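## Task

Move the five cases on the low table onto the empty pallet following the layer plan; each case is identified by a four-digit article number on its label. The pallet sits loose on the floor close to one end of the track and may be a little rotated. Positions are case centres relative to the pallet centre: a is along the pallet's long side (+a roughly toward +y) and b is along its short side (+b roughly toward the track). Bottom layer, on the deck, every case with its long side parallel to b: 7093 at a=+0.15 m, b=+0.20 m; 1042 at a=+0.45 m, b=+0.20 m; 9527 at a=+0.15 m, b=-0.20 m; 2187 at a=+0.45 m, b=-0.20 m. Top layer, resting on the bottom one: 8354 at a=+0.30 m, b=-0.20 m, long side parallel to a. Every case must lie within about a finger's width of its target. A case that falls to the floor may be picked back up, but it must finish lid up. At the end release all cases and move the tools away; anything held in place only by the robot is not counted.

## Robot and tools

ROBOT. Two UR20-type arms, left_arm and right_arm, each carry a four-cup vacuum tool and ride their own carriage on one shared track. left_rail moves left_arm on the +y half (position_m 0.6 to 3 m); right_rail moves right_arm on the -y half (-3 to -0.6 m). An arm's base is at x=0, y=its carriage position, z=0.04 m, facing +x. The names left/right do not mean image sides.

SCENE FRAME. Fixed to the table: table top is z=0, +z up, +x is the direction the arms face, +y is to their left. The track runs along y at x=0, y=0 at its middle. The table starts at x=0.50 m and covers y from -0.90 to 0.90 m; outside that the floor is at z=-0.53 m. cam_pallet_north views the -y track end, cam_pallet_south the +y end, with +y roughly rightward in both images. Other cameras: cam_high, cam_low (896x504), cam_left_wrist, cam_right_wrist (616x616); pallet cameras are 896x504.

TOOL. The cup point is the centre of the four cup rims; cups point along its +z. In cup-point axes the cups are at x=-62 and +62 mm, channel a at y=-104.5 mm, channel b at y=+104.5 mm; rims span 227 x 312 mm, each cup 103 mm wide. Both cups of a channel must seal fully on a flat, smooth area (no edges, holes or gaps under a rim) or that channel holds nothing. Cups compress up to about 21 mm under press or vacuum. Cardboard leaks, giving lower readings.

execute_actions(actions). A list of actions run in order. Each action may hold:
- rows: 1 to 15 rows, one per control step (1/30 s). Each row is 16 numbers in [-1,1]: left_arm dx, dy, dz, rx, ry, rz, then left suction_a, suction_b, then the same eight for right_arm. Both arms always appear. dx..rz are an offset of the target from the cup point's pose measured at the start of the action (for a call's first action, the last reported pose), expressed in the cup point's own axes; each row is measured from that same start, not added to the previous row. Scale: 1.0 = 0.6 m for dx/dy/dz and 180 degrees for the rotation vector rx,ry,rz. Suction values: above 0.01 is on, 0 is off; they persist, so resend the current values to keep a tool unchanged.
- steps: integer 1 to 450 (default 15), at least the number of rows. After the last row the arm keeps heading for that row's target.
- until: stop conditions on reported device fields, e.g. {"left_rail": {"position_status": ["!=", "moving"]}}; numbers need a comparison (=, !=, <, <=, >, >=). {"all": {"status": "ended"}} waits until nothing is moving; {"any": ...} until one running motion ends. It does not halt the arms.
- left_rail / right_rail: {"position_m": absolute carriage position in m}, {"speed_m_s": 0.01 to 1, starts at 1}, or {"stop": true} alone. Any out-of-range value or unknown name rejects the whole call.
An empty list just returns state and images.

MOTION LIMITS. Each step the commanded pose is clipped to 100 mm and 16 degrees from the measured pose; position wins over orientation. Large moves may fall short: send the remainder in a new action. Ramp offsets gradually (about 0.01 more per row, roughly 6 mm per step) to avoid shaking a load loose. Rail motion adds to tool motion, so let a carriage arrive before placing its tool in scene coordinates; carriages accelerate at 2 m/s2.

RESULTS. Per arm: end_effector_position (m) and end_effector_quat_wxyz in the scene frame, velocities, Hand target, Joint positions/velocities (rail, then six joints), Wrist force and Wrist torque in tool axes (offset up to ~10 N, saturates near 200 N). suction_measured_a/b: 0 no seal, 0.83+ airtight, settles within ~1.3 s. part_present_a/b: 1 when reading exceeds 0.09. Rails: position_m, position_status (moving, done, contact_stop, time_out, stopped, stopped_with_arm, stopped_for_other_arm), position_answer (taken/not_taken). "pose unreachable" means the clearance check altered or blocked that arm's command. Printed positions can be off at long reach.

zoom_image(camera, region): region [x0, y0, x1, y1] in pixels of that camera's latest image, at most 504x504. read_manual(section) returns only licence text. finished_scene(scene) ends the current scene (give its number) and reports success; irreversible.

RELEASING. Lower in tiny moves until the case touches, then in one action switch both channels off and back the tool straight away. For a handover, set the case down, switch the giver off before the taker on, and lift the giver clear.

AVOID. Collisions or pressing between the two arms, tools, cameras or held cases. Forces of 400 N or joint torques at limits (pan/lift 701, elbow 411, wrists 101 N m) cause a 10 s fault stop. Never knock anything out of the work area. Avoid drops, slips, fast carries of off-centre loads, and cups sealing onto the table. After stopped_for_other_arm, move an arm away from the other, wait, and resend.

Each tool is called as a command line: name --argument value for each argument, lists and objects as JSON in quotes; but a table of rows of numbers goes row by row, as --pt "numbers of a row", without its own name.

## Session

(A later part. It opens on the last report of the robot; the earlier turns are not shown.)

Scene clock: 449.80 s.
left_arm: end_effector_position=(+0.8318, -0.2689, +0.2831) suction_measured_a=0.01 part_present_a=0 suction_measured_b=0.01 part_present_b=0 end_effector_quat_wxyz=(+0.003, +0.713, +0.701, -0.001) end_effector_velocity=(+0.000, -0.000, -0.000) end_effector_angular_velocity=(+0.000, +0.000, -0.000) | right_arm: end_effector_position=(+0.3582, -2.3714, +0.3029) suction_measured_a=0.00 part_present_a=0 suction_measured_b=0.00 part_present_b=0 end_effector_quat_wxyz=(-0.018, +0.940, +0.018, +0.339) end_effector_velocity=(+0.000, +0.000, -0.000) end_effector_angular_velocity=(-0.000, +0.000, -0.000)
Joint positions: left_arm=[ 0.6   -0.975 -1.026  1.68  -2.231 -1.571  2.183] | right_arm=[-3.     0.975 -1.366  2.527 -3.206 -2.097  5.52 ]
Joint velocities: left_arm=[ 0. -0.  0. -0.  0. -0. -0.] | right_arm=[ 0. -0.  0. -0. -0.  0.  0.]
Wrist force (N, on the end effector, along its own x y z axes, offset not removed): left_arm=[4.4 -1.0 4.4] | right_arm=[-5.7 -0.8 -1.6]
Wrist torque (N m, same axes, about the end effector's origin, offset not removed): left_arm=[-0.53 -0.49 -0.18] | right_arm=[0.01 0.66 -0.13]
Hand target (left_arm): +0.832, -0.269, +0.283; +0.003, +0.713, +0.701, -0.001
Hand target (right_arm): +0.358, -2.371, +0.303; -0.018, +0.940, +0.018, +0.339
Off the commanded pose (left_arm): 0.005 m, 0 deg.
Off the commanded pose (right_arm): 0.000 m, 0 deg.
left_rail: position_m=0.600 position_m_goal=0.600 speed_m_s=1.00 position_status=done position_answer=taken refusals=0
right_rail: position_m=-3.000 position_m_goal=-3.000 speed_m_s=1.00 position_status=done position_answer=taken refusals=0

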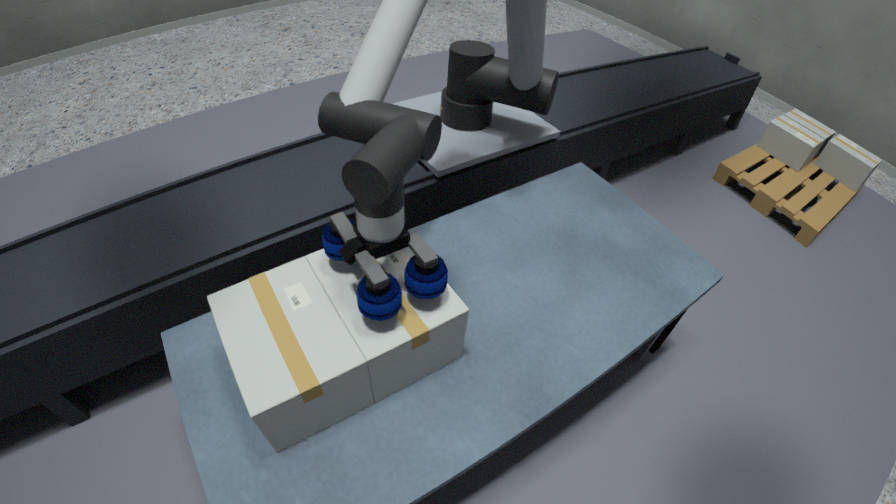

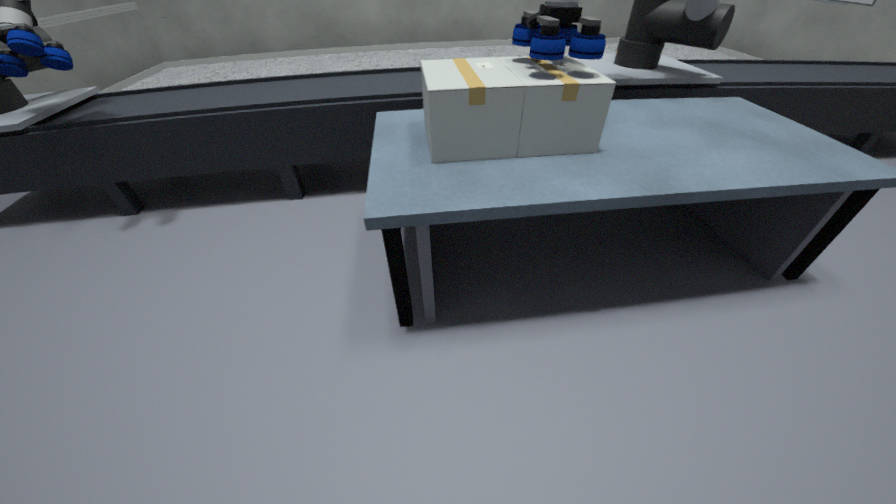

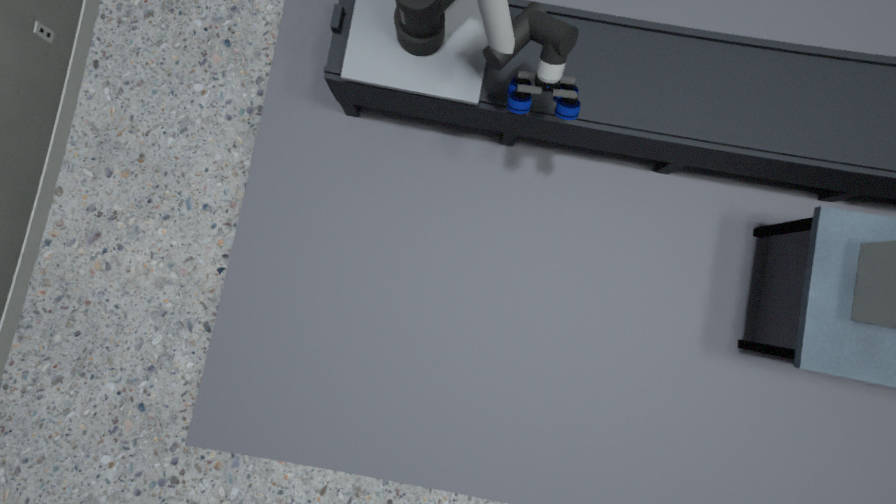

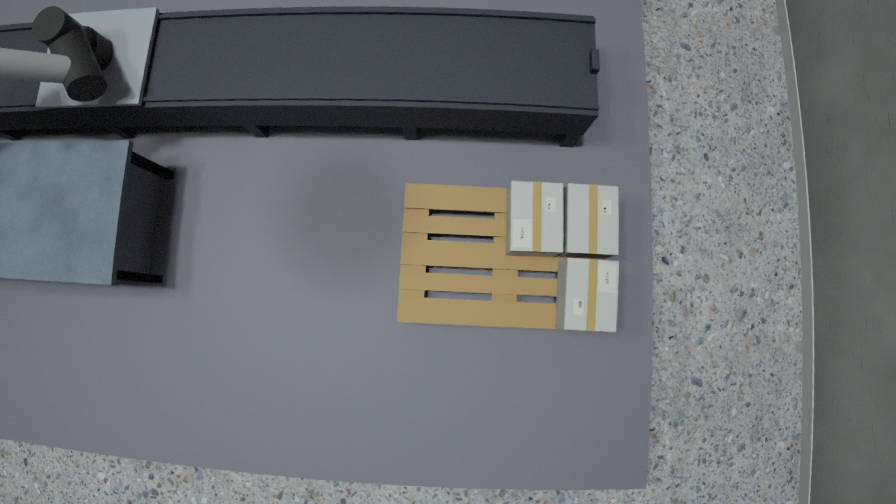

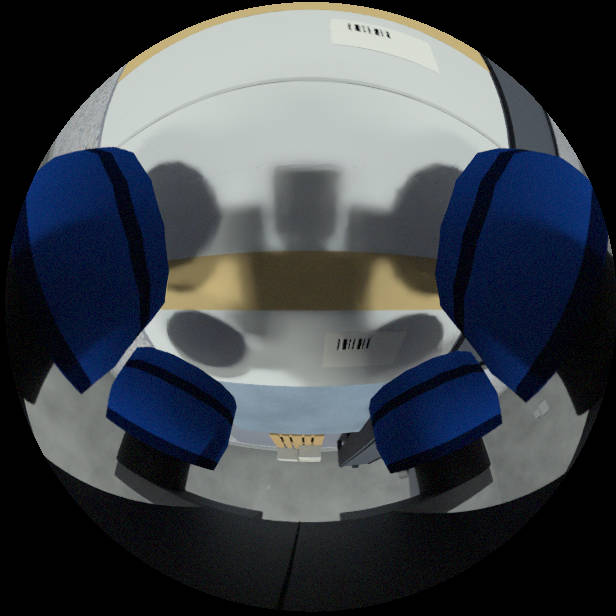

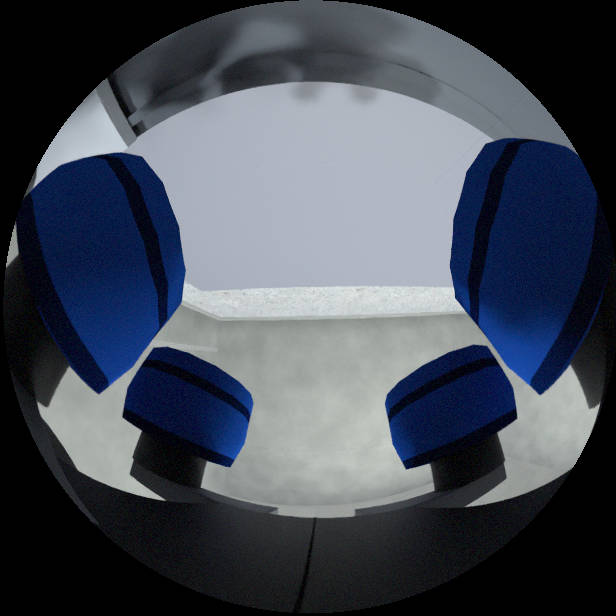

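execute_actions --actions '[{"rows":[[-0.002,0.003,0.005,0.0003,0.0006,0,0,0,0,0,0,0,0,0,0,0],[-0.004,0.007,0.013,0.0006,0.0012,0,0,0,0,0,0,0,0,0,0,0],[-0.005,0.010,0.024,0.0009,0.0018,0,1,1,0,0,0,0,0,0,0,0],[-0.005,0.010,0.038,0.0009,0.0018,0,1,1,0,0,0,0,0,0,0,0],[-0.005,0.010,0.053,0.0009,0.0018,0,1,1,0,0,0,0,0,0,0,0],[-0.005,0.010,0.067,0.0009,0.0018,0,1,1,0,0,0,0,0,0,0,0],[-0.005,0.010,0.079,0.0009,0.0018,0,1,1,0,0,0,0,0,0,0,0],[-0.005,0.010,0.088,0.0009,0.0018,0,1,1,0,0,0,0,0,0,0,0],[-0.005,0.010,0.094,0.0009,0.0018,0,1,1,0,0,0,0,0,0,0,0],[-0.005,0.010,0.0965,0.0009,0.0018,0,1,1,0,0,0,0,0,0,0,0]],"steps":10}]'

Scene clock: 462.50 s.
left_arm: end_effector_position=(+0.8365, -0.2714, +0.2493) suction_measured_a=0.01 part_present_a=0 suction_measured_b=0.01 part_present_b=0 end_effector_quat_wxyz=(+0.000, +0.713, +0.701, +0.000) end_effector_velocity=(+0.006, -0.002, -0.173) end_effector_angular_velocity=(+0.010, +0.006, -0.000) | right_arm: end_effector_position=(+0.3582, -2.3714, +0.3029) suction_measured_a=0.00 part_present_a=0 suction_measured_b=0.00 part_present_b=0 end_effector_quat_wxyz=(-0.018, +0.940, +0.018, +0.339) end_effector_velocity=(+0.000, -0.000, -0.000) end_effector_angular_velocity=(-0.000, +0.000, +0.000)
Joint positions: left_arm=[ 0.6   -0.973 -0.996  1.684 -2.259 -1.57   2.185] | right_arm=[-3.     0.975 -1.366  2.527 -3.206 -2.097  5.52 ]
Joint velocities: left_arm=[ 0.     0.003  0.135  0.056 -0.179  0.001  0.003] | right_arm=[ 0. -0.  0. -0. -0. -0. -0.]
Wrist force (N, on the end effector, along its own x y z axes, offset not removed): left_arm=[2.3 -2.8 5.7] | right_arm=[0.1 -1.9 -2.0]
Wrist torque (N m, same axes, about the end effector's origin, offset not removed): left_arm=[-0.94 -0.27 -0.06] | right_arm=[-0.12 -0.18 -0.12]
Hand target (left_arm): +0.837, -0.272, +0.226; -0.000, +0.713, +0.701, +0.000
Hand target (right_arm): +0.358, -2.371, +0.303; -0.018, +0.940, +0.018, +0.339
Off the commanded pose (left_arm): 0.024 m, 0 deg.
Off the commanded pose (right_arm): 0.000 m, 0 deg.
left_rail: position_m=0.600 position_m_goal=0.600 speed_m_s=1.00 position_status=done position_answer=taken refusals=0
right_rail: position_m=-3.000 position_m_goal=-3.000 speed_m_s=1.00 position_status=done position_answer=taken refusals=0

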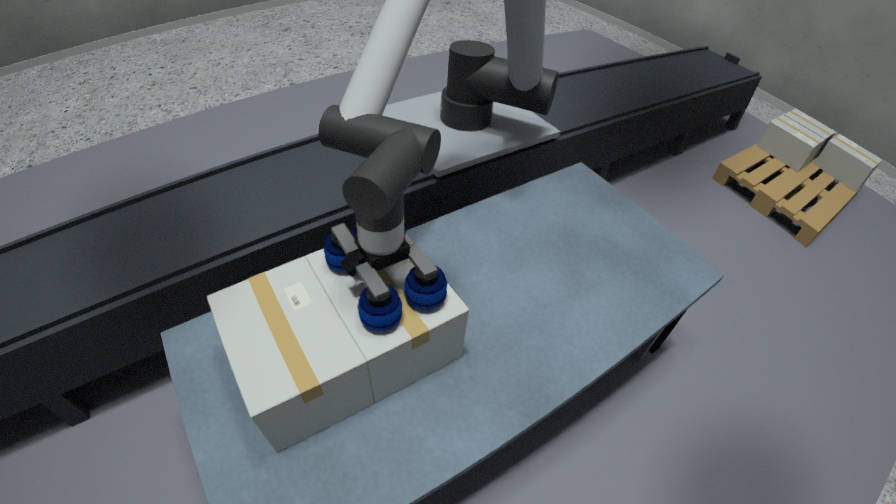

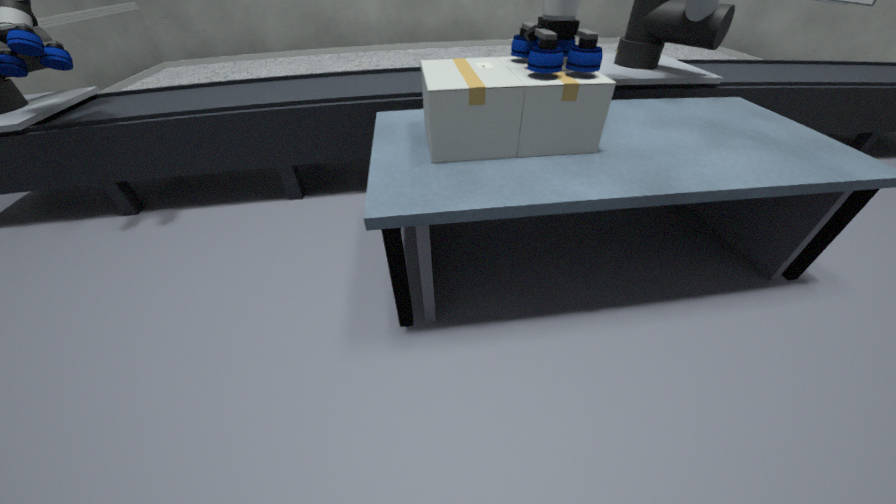

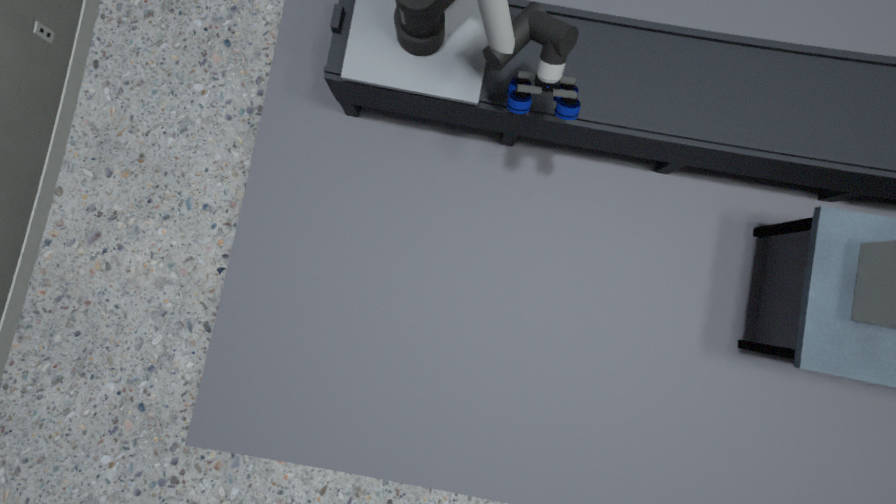

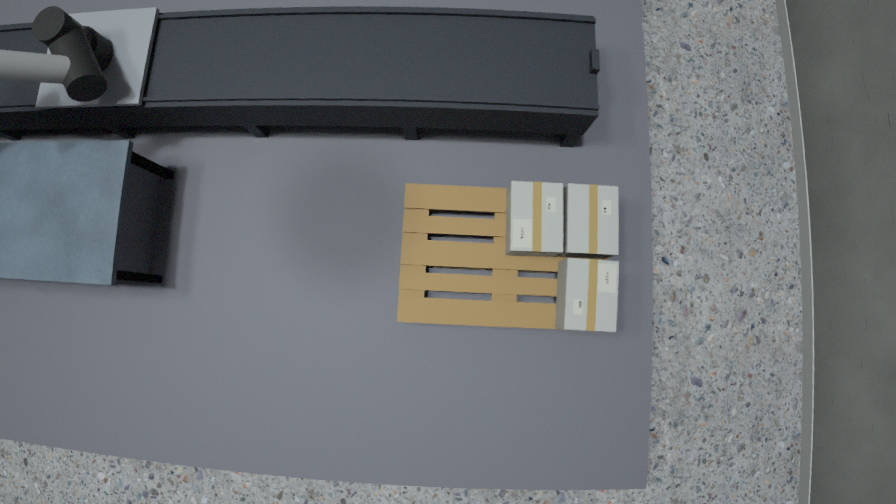

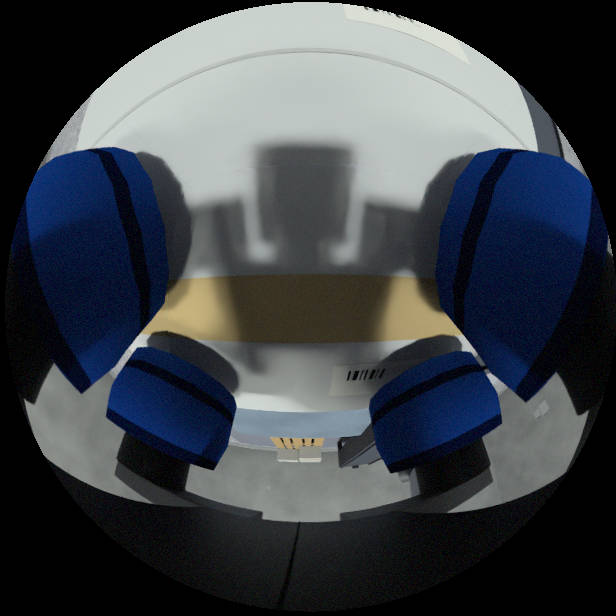

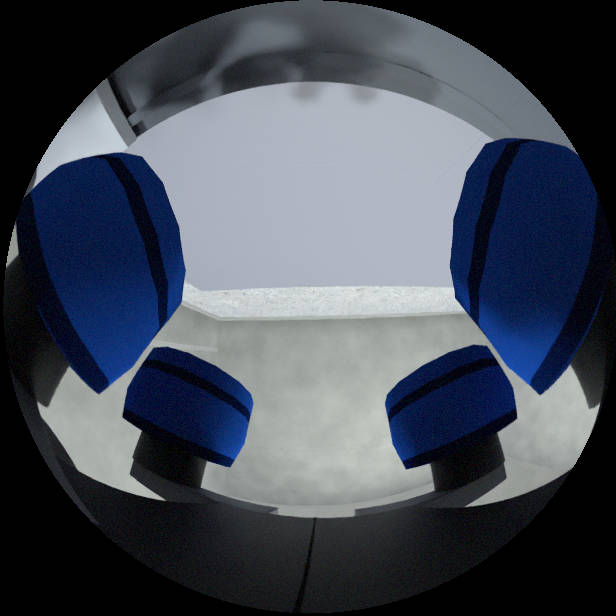

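Waiting for the vacuum to build; refreshing the state.

execute_actions --actions '[]'

Scene clock: 463.23 s.
left_arm: end_effector_position=(+0.8375, -0.2717, +0.2258) suction_measured_a=0.91 part_present_a=1 suction_measured_b=0.91 part_present_b=1 end_effector_quat_wxyz=(-0.000, +0.713, +0.701, +0.000) end_effector_velocity=(-0.000, +0.000, -0.001) end_effector_angular_velocity=(+0.001, +0.000, -0.000) | right_arm: end_effector_position=(+0.3582, -2.3714, +0.3029) suction_measured_a=0.00 part_present_a=0 suction_measured_b=0.00 part_present_b=0 end_effector_quat_wxyz=(-0.018, +0.940, +0.018, +0.339) end_effector_velocity=(+0.000, +0.000, -0.000) end_effector_angular_velocity=(-0.000, +0.000, -0.000)
Joint positions: left_arm=[ 0.6   -0.973 -0.978  1.691 -2.284 -1.57   2.186] | right_arm=[-3.     0.975 -1.366  2.527 -3.206 -2.097  5.52 ]
Joint velocities: left_arm=[ 0.    -0.     0.001  0.    -0.    -0.     0.   ] | right_arm=[ 0. -0.  0. -0.  0.  0.  0.]
Wrist force (N, on the end effector, along its own x y z axes, offset not removed): left_arm=[1.3 1.0 -26.7] | right_arm=[-3.8 -3.3 -1.0]
Wrist torque (N m, same axes, about the end effector's origin, offset not removed): left_arm=[-2.60 0.14 -0.03] | right_arm=[-0.46 0.44 -0.06]
Hand target (left_arm): +0.837, -0.272, +0.226; -0.000, +0.713, +0.701, +0.000
Hand target (right_arm): +0.358, -2.371, +0.303; -0.018, +0.940, +0.018, +0.339
Off the commanded pose (left_arm): 0.001 m, 0 deg.
Off the commanded pose (right_arm): 0.000 m, 0 deg.
left_rail: position_m=0.600 position_m_goal=0.600 speed_m_s=1.00 position_status=done position_answer=taken refusals=0
right_rail: position_m=-3.000 position_m_goal=-3.000 speed_m_s=1.00 position_status=done position_answer=taken refusals=0

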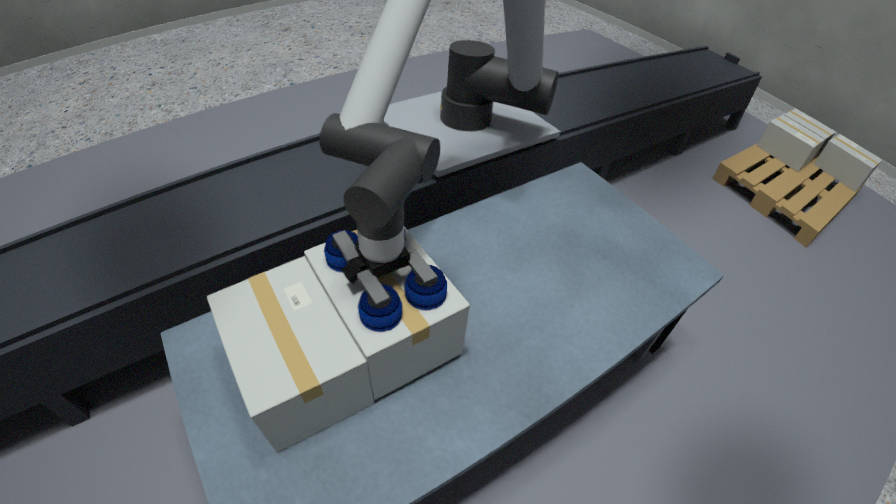

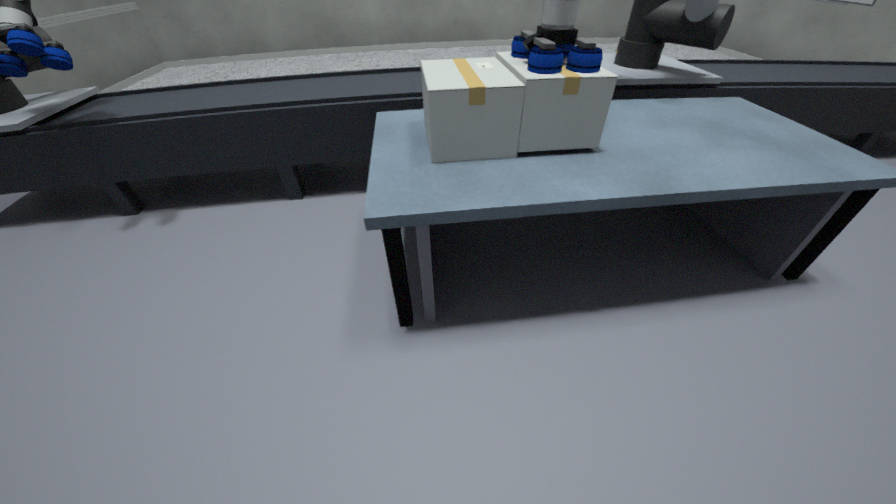

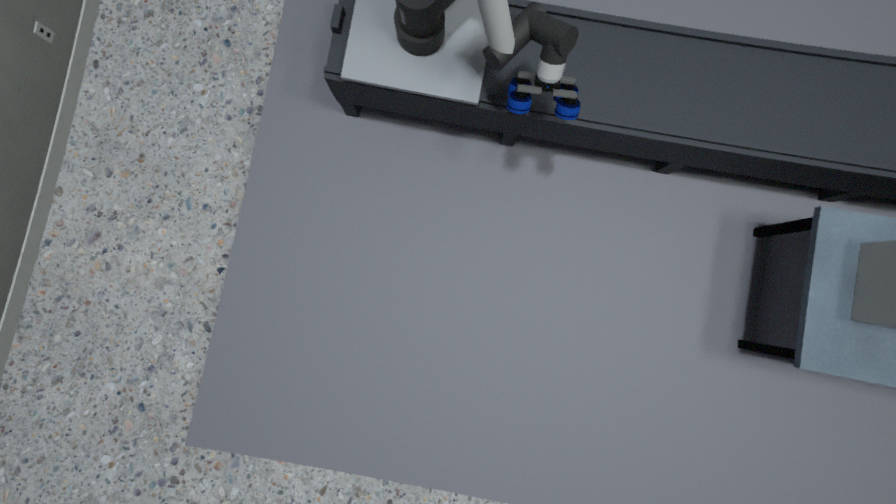

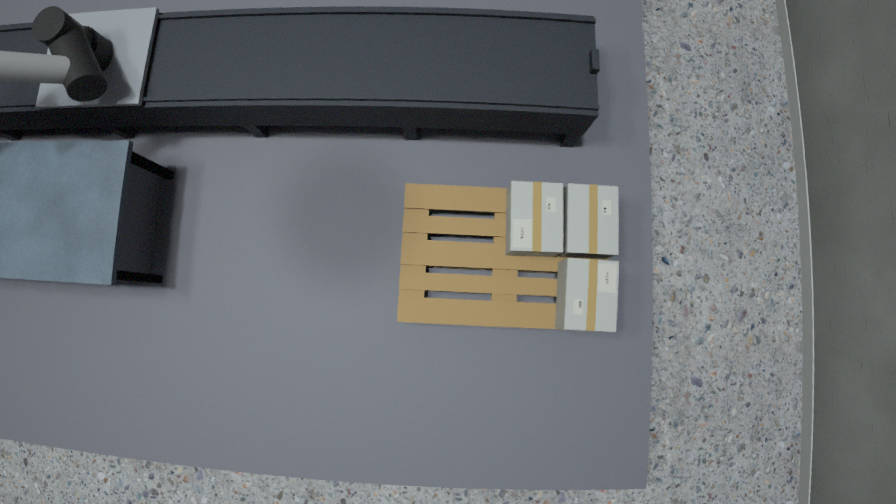

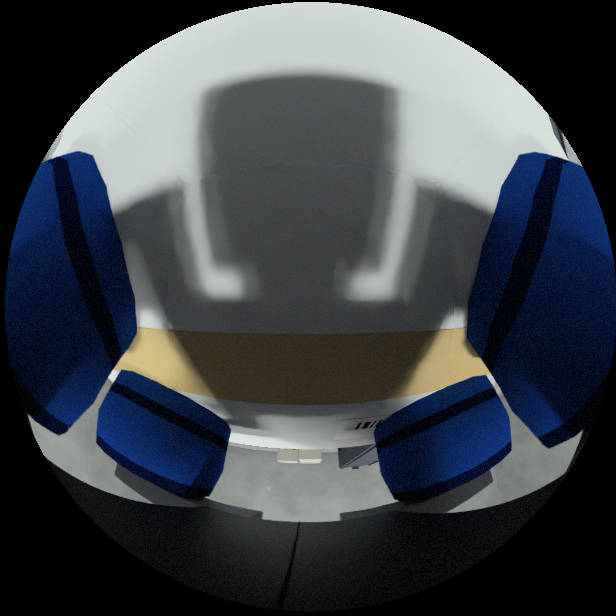

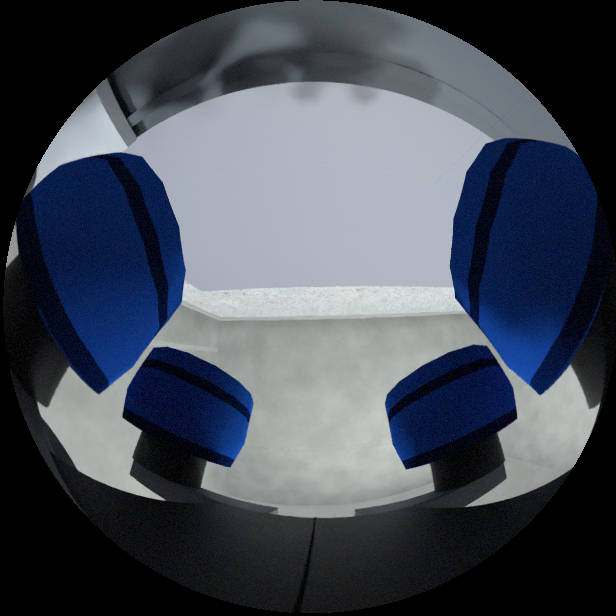

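execute_actions --actions '[{"left_rail":{"position_m":3.0},"rows":[[0.008,0,-0.012,0,0,0,1,1,0,0,0,0,0,0,0,0],[0.02,0.006,-0.026,0,0,0,1,1,0,0,0,0,0,0,0,0],[0.036,0.018,-0.04,0,0,0,1,1,0,0,0,0,0,0,0,0],[0.056,0.035,-0.053,0,0,0,1,1,0,0,0,0,0,0,0,0],[0.08,0.055,-0.063,0,0,0,1,1,0,0,0,0,0,0,0,0],[0.108,0.078,-0.068,0,0,0,1,1,0,0,0,0,0,0,0,0],[0.14,0.104,-0.07,0,0,0,1,1,0,0,0,0,0,0,0,0],[0.176,0.132,-0.07,0,0,0,1,1,0,0,0,0,0,0,0,0],[0.216,0.163,-0.07,0,0,0,1,1,0,0,0,0,0,0,0,0],[0.26,0.197,-0.07,0,0,0,1,1,0,0,0,0,0,0,0,0],[0.31,0.235,-0.07,0,0,0,1,1,0,0,0,0,0,0,0,0],[0.75,0.57,-0.07,0,0,0,1,1,0,0,0,0,0,0,0,0]],"steps":25}]'

Scene clock: 478.40 s.
left_arm: end_effector_position=(+1.0238, +0.5155, +0.2639) suction_measured_a=0.94 part_present_a=1 suction_measured_b=0.94 part_present_b=1 end_effector_quat_wxyz=(+0.000, +0.712, +0.702, +0.001) end_effector_velocity=(+0.289, +1.378, +0.011) end_effector_angular_velocity=(-0.002, -0.003, +0.003) | right_arm: end_effector_position=(+0.3582, -2.3714, +0.3029) suction_measured_a=0.00 part_present_a=0 suction_measured_b=0.00 part_present_b=0 end_effector_quat_wxyz=(-0.018, +0.940, +0.018, +0.339) end_effector_velocity=(-0.000, +0.000, -0.000) end_effector_angular_velocity=(+0.000, +0.000, -0.000)
Joint positions: left_arm=[ 1.14  -0.716 -1.015  1.692 -2.248 -1.569  2.439] | right_arm=[-3.     0.975 -1.366  2.527 -3.206 -2.097  5.52 ]
Joint velocities: left_arm=[ 1.     0.402  0.037 -0.085  0.043  0.     0.399] | right_arm=[ 0.  0.  0. -0.  0.  0.  0.]
Wrist force (N, on the end effector, along its own x y z axes, offset not removed): left_arm=[-0.5 -5.1 -33.5] | right_arm=[-3.3 -3.5 -0.8]
Wrist torque (N m, same axes, about the end effector's origin, offset not removed): left_arm=[-3.51 0.64 0.01] | right_arm=[-0.36 0.40 -0.10]
Hand target (left_arm): +1.072, +0.641, +0.266; +0.000, +0.712, +0.702, +0.001
Hand target (right_arm): +0.358, -2.371, +0.303; -0.018, +0.940, +0.018, +0.339
Off the commanded pose (left_arm): 0.256 m, 0 deg; position clipped at the last step of the last action.
Off the commanded pose (right_arm): 0.000 m, 0 deg.
left_rail: position_m=1.140 position_m_goal=3.000 speed_m_s=1.00 position_status=moving position_answer=taken refusals=0
right_rail: position_m=-3.000 position_m_goal=-3.000 speed_m_s=1.00 position_status=done position_answer=taken refusals=0

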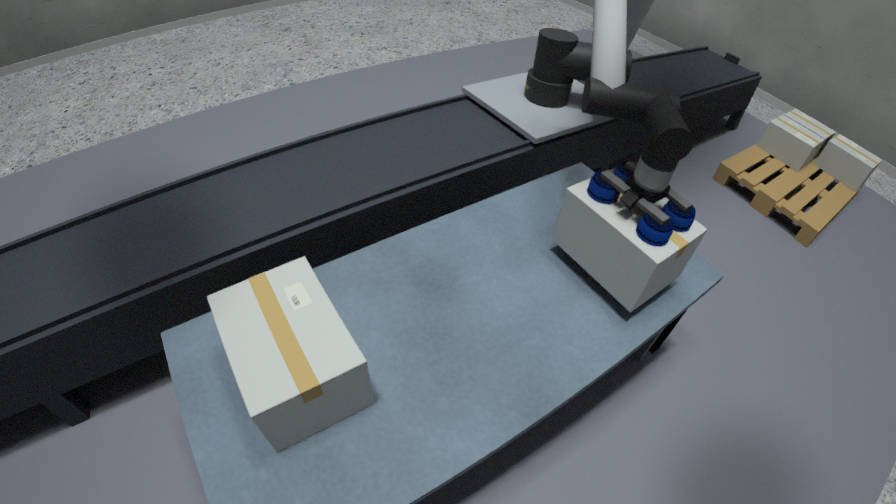

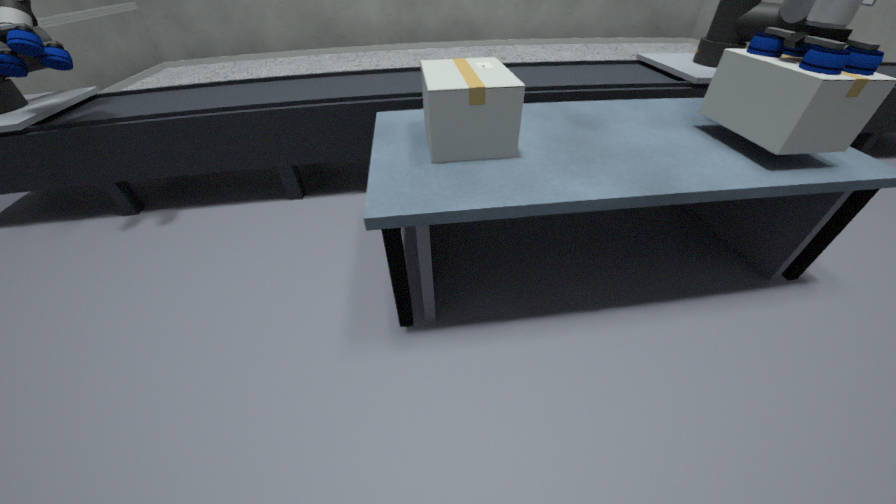

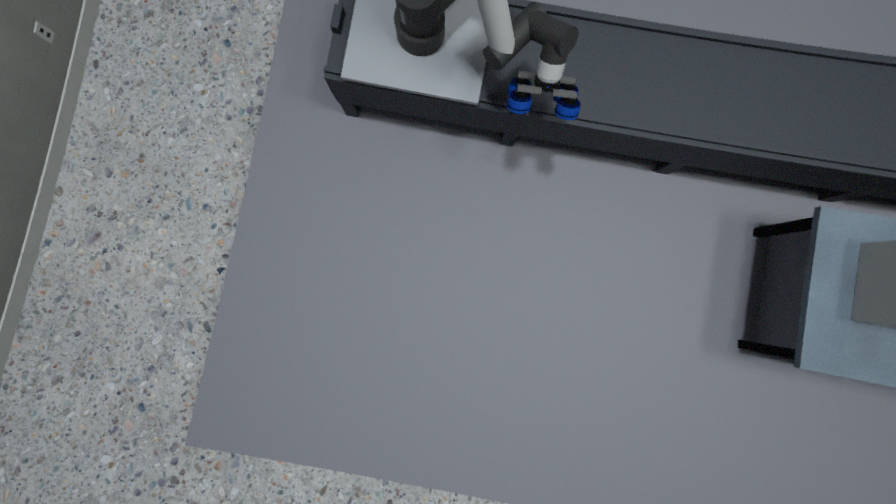

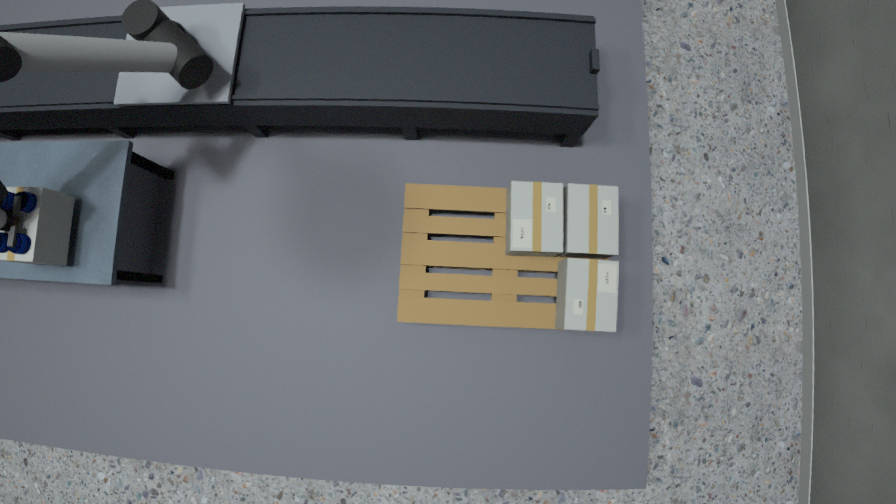

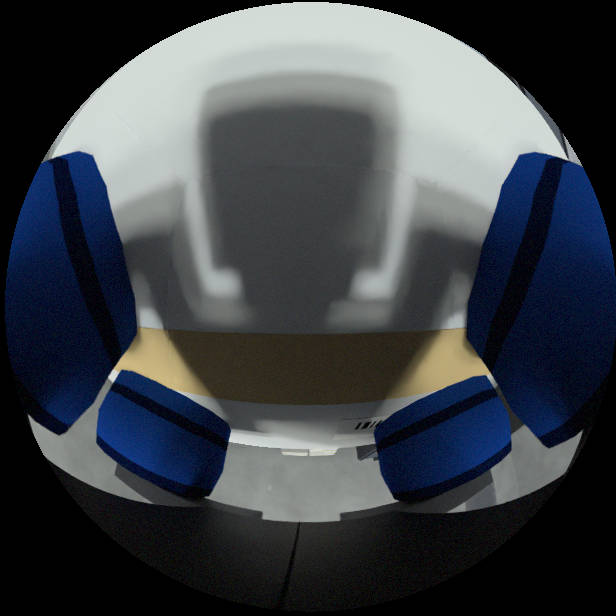

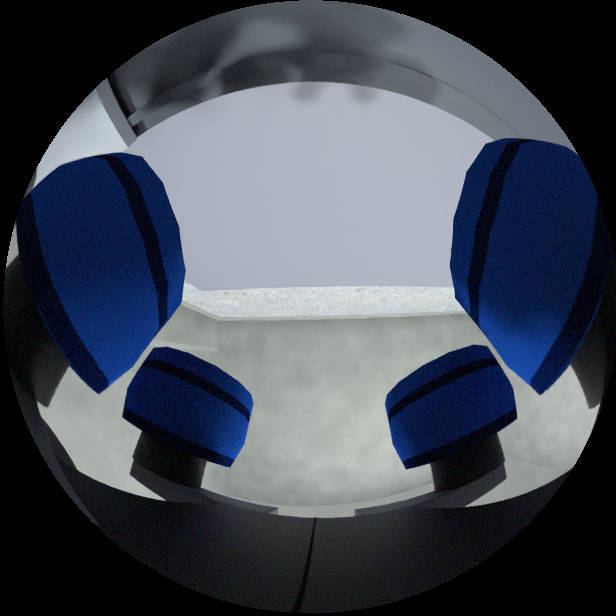

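execute_actions --actions '[]'

Scene clock: 488.93 s.
left_arm: end_effector_position=(+1.0719, +2.4409, +0.2656) suction_measured_a=0.94 part_present_a=1 suction_measured_b=0.94 part_present_b=1 end_effector_quat_wxyz=(+0.000, +0.712, +0.702, +0.001) end_effector_velocity=(+0.000, -0.000, -0.000) end_effector_angular_velocity=(-0.000, -0.000, +0.000) | right_arm: end_effector_position=(+0.3582, -2.3714, +0.3029) suction_measured_a=0.00 part_present_a=0 suction_measured_b=0.00 part_present_b=0 end_effector_quat_wxyz=(-0.018, +0.940, +0.018, +0.339) end_effector_velocity=(+0.000, -0.000, -0.000) end_effector_angular_velocity=(-0.000, +0.000, -0.000)
Joint positions: left_arm=[ 3.    -0.648 -1.007  1.675 -2.24  -1.569  2.508] | right_arm=[-3.     0.975 -1.366  2.527 -3.206 -2.097  5.52 ]
Joint velocities: left_arm=[ 0.  0.  0. -0. -0. -0.  0.] | right_arm=[ 0. -0.  0. -0.  0.  0.  0.]
Wrist force (N, on the end effector, along its own x y z axes, offset not removed): left_arm=[1.0 1.0 -35.7] | right_arm=[-4.9 -5.3 -0.3]
Wrist torque (N m, same axes, about the end effector's origin, offset not removed): left_arm=[-2.63 0.28 -0.15] | right_arm=[-0.74 0.67 0.02]
Hand target (left_arm): +1.072, +2.441, +0.266; +0.000, +0.712, +0.702, +0.001
Hand target (right_arm): +0.358, -2.371, +0.303; -0.018, +0.940, +0.018, +0.339
Off the commanded pose (left_arm): 0.175 m, 0 deg; position clipped at the last step of the last action.
Off the commanded pose (right_arm): 0.000 m, 0 deg.
left_rail: position_m=3.000 position_m_goal=3.000 speed_m_s=1.00 position_status=done position_answer=taken refusals=0
right_rail: position_m=-3.000 position_m_goal=-3.000 speed_m_s=1.00 position_status=done position_answer=taken refusals=0

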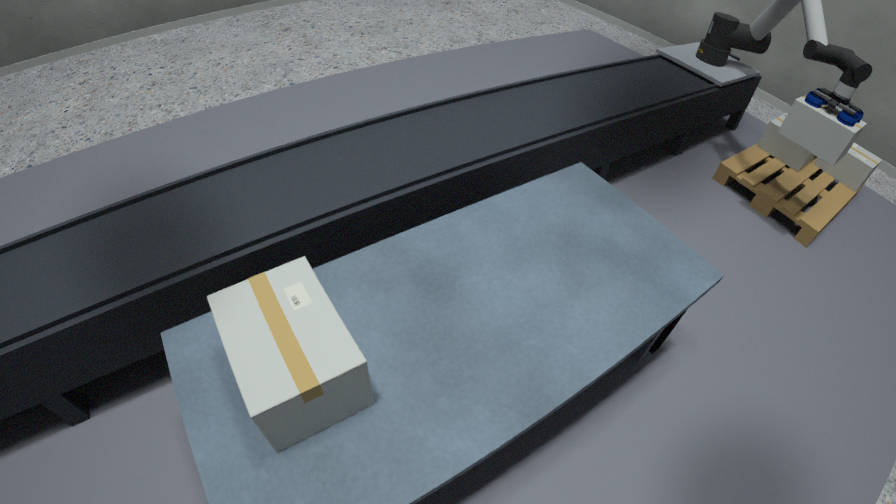

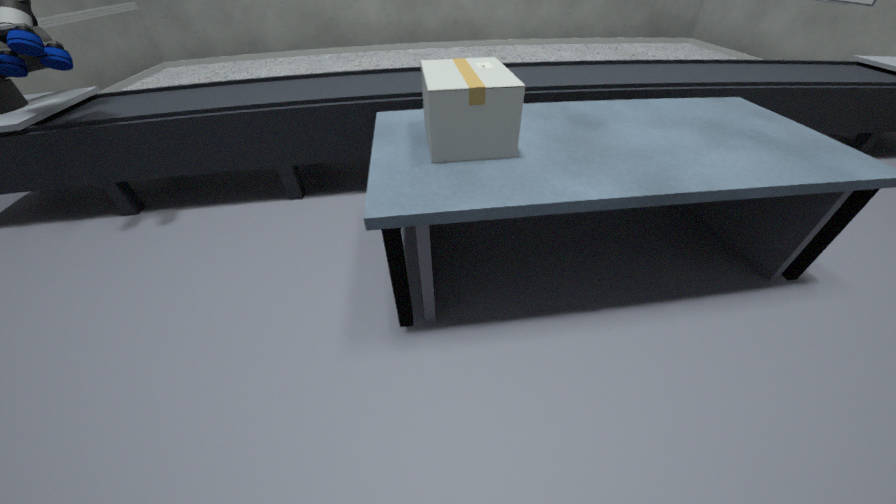

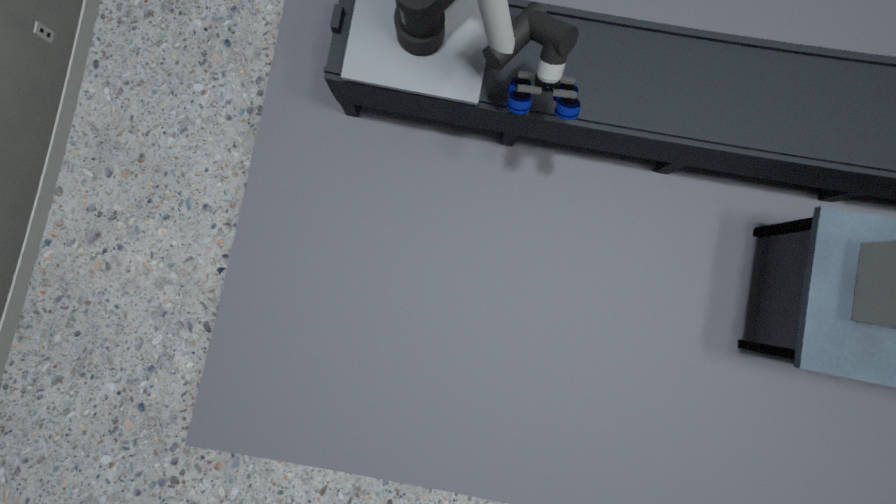

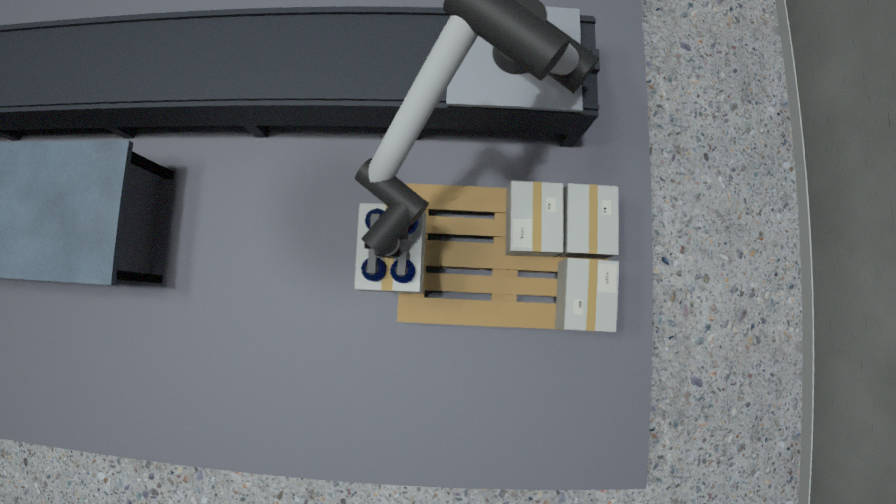

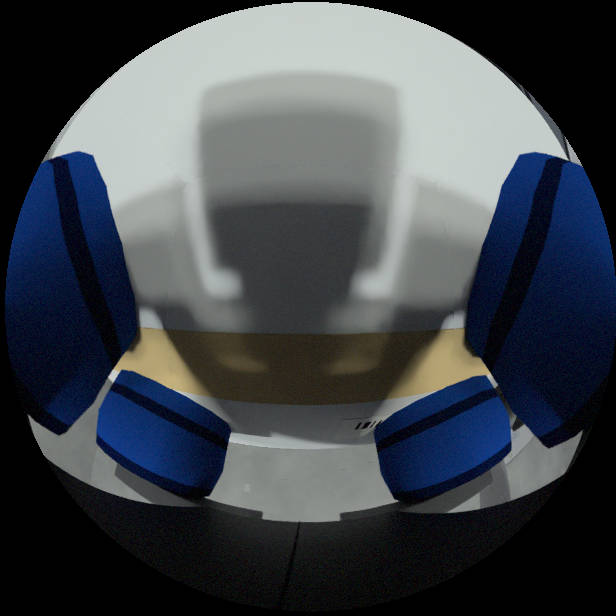

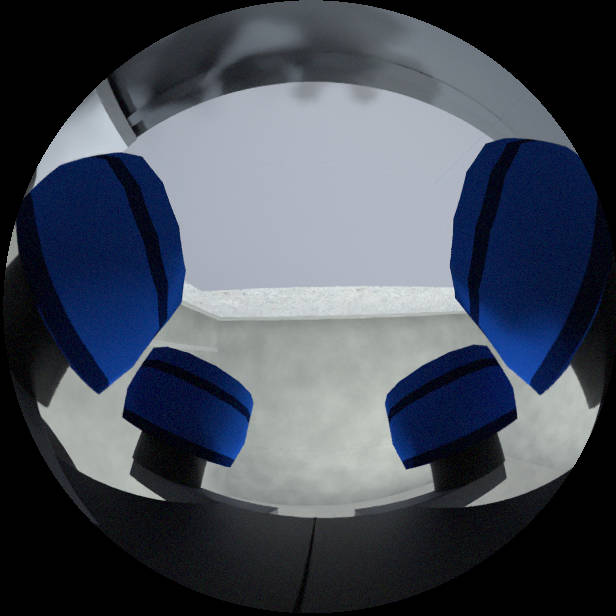

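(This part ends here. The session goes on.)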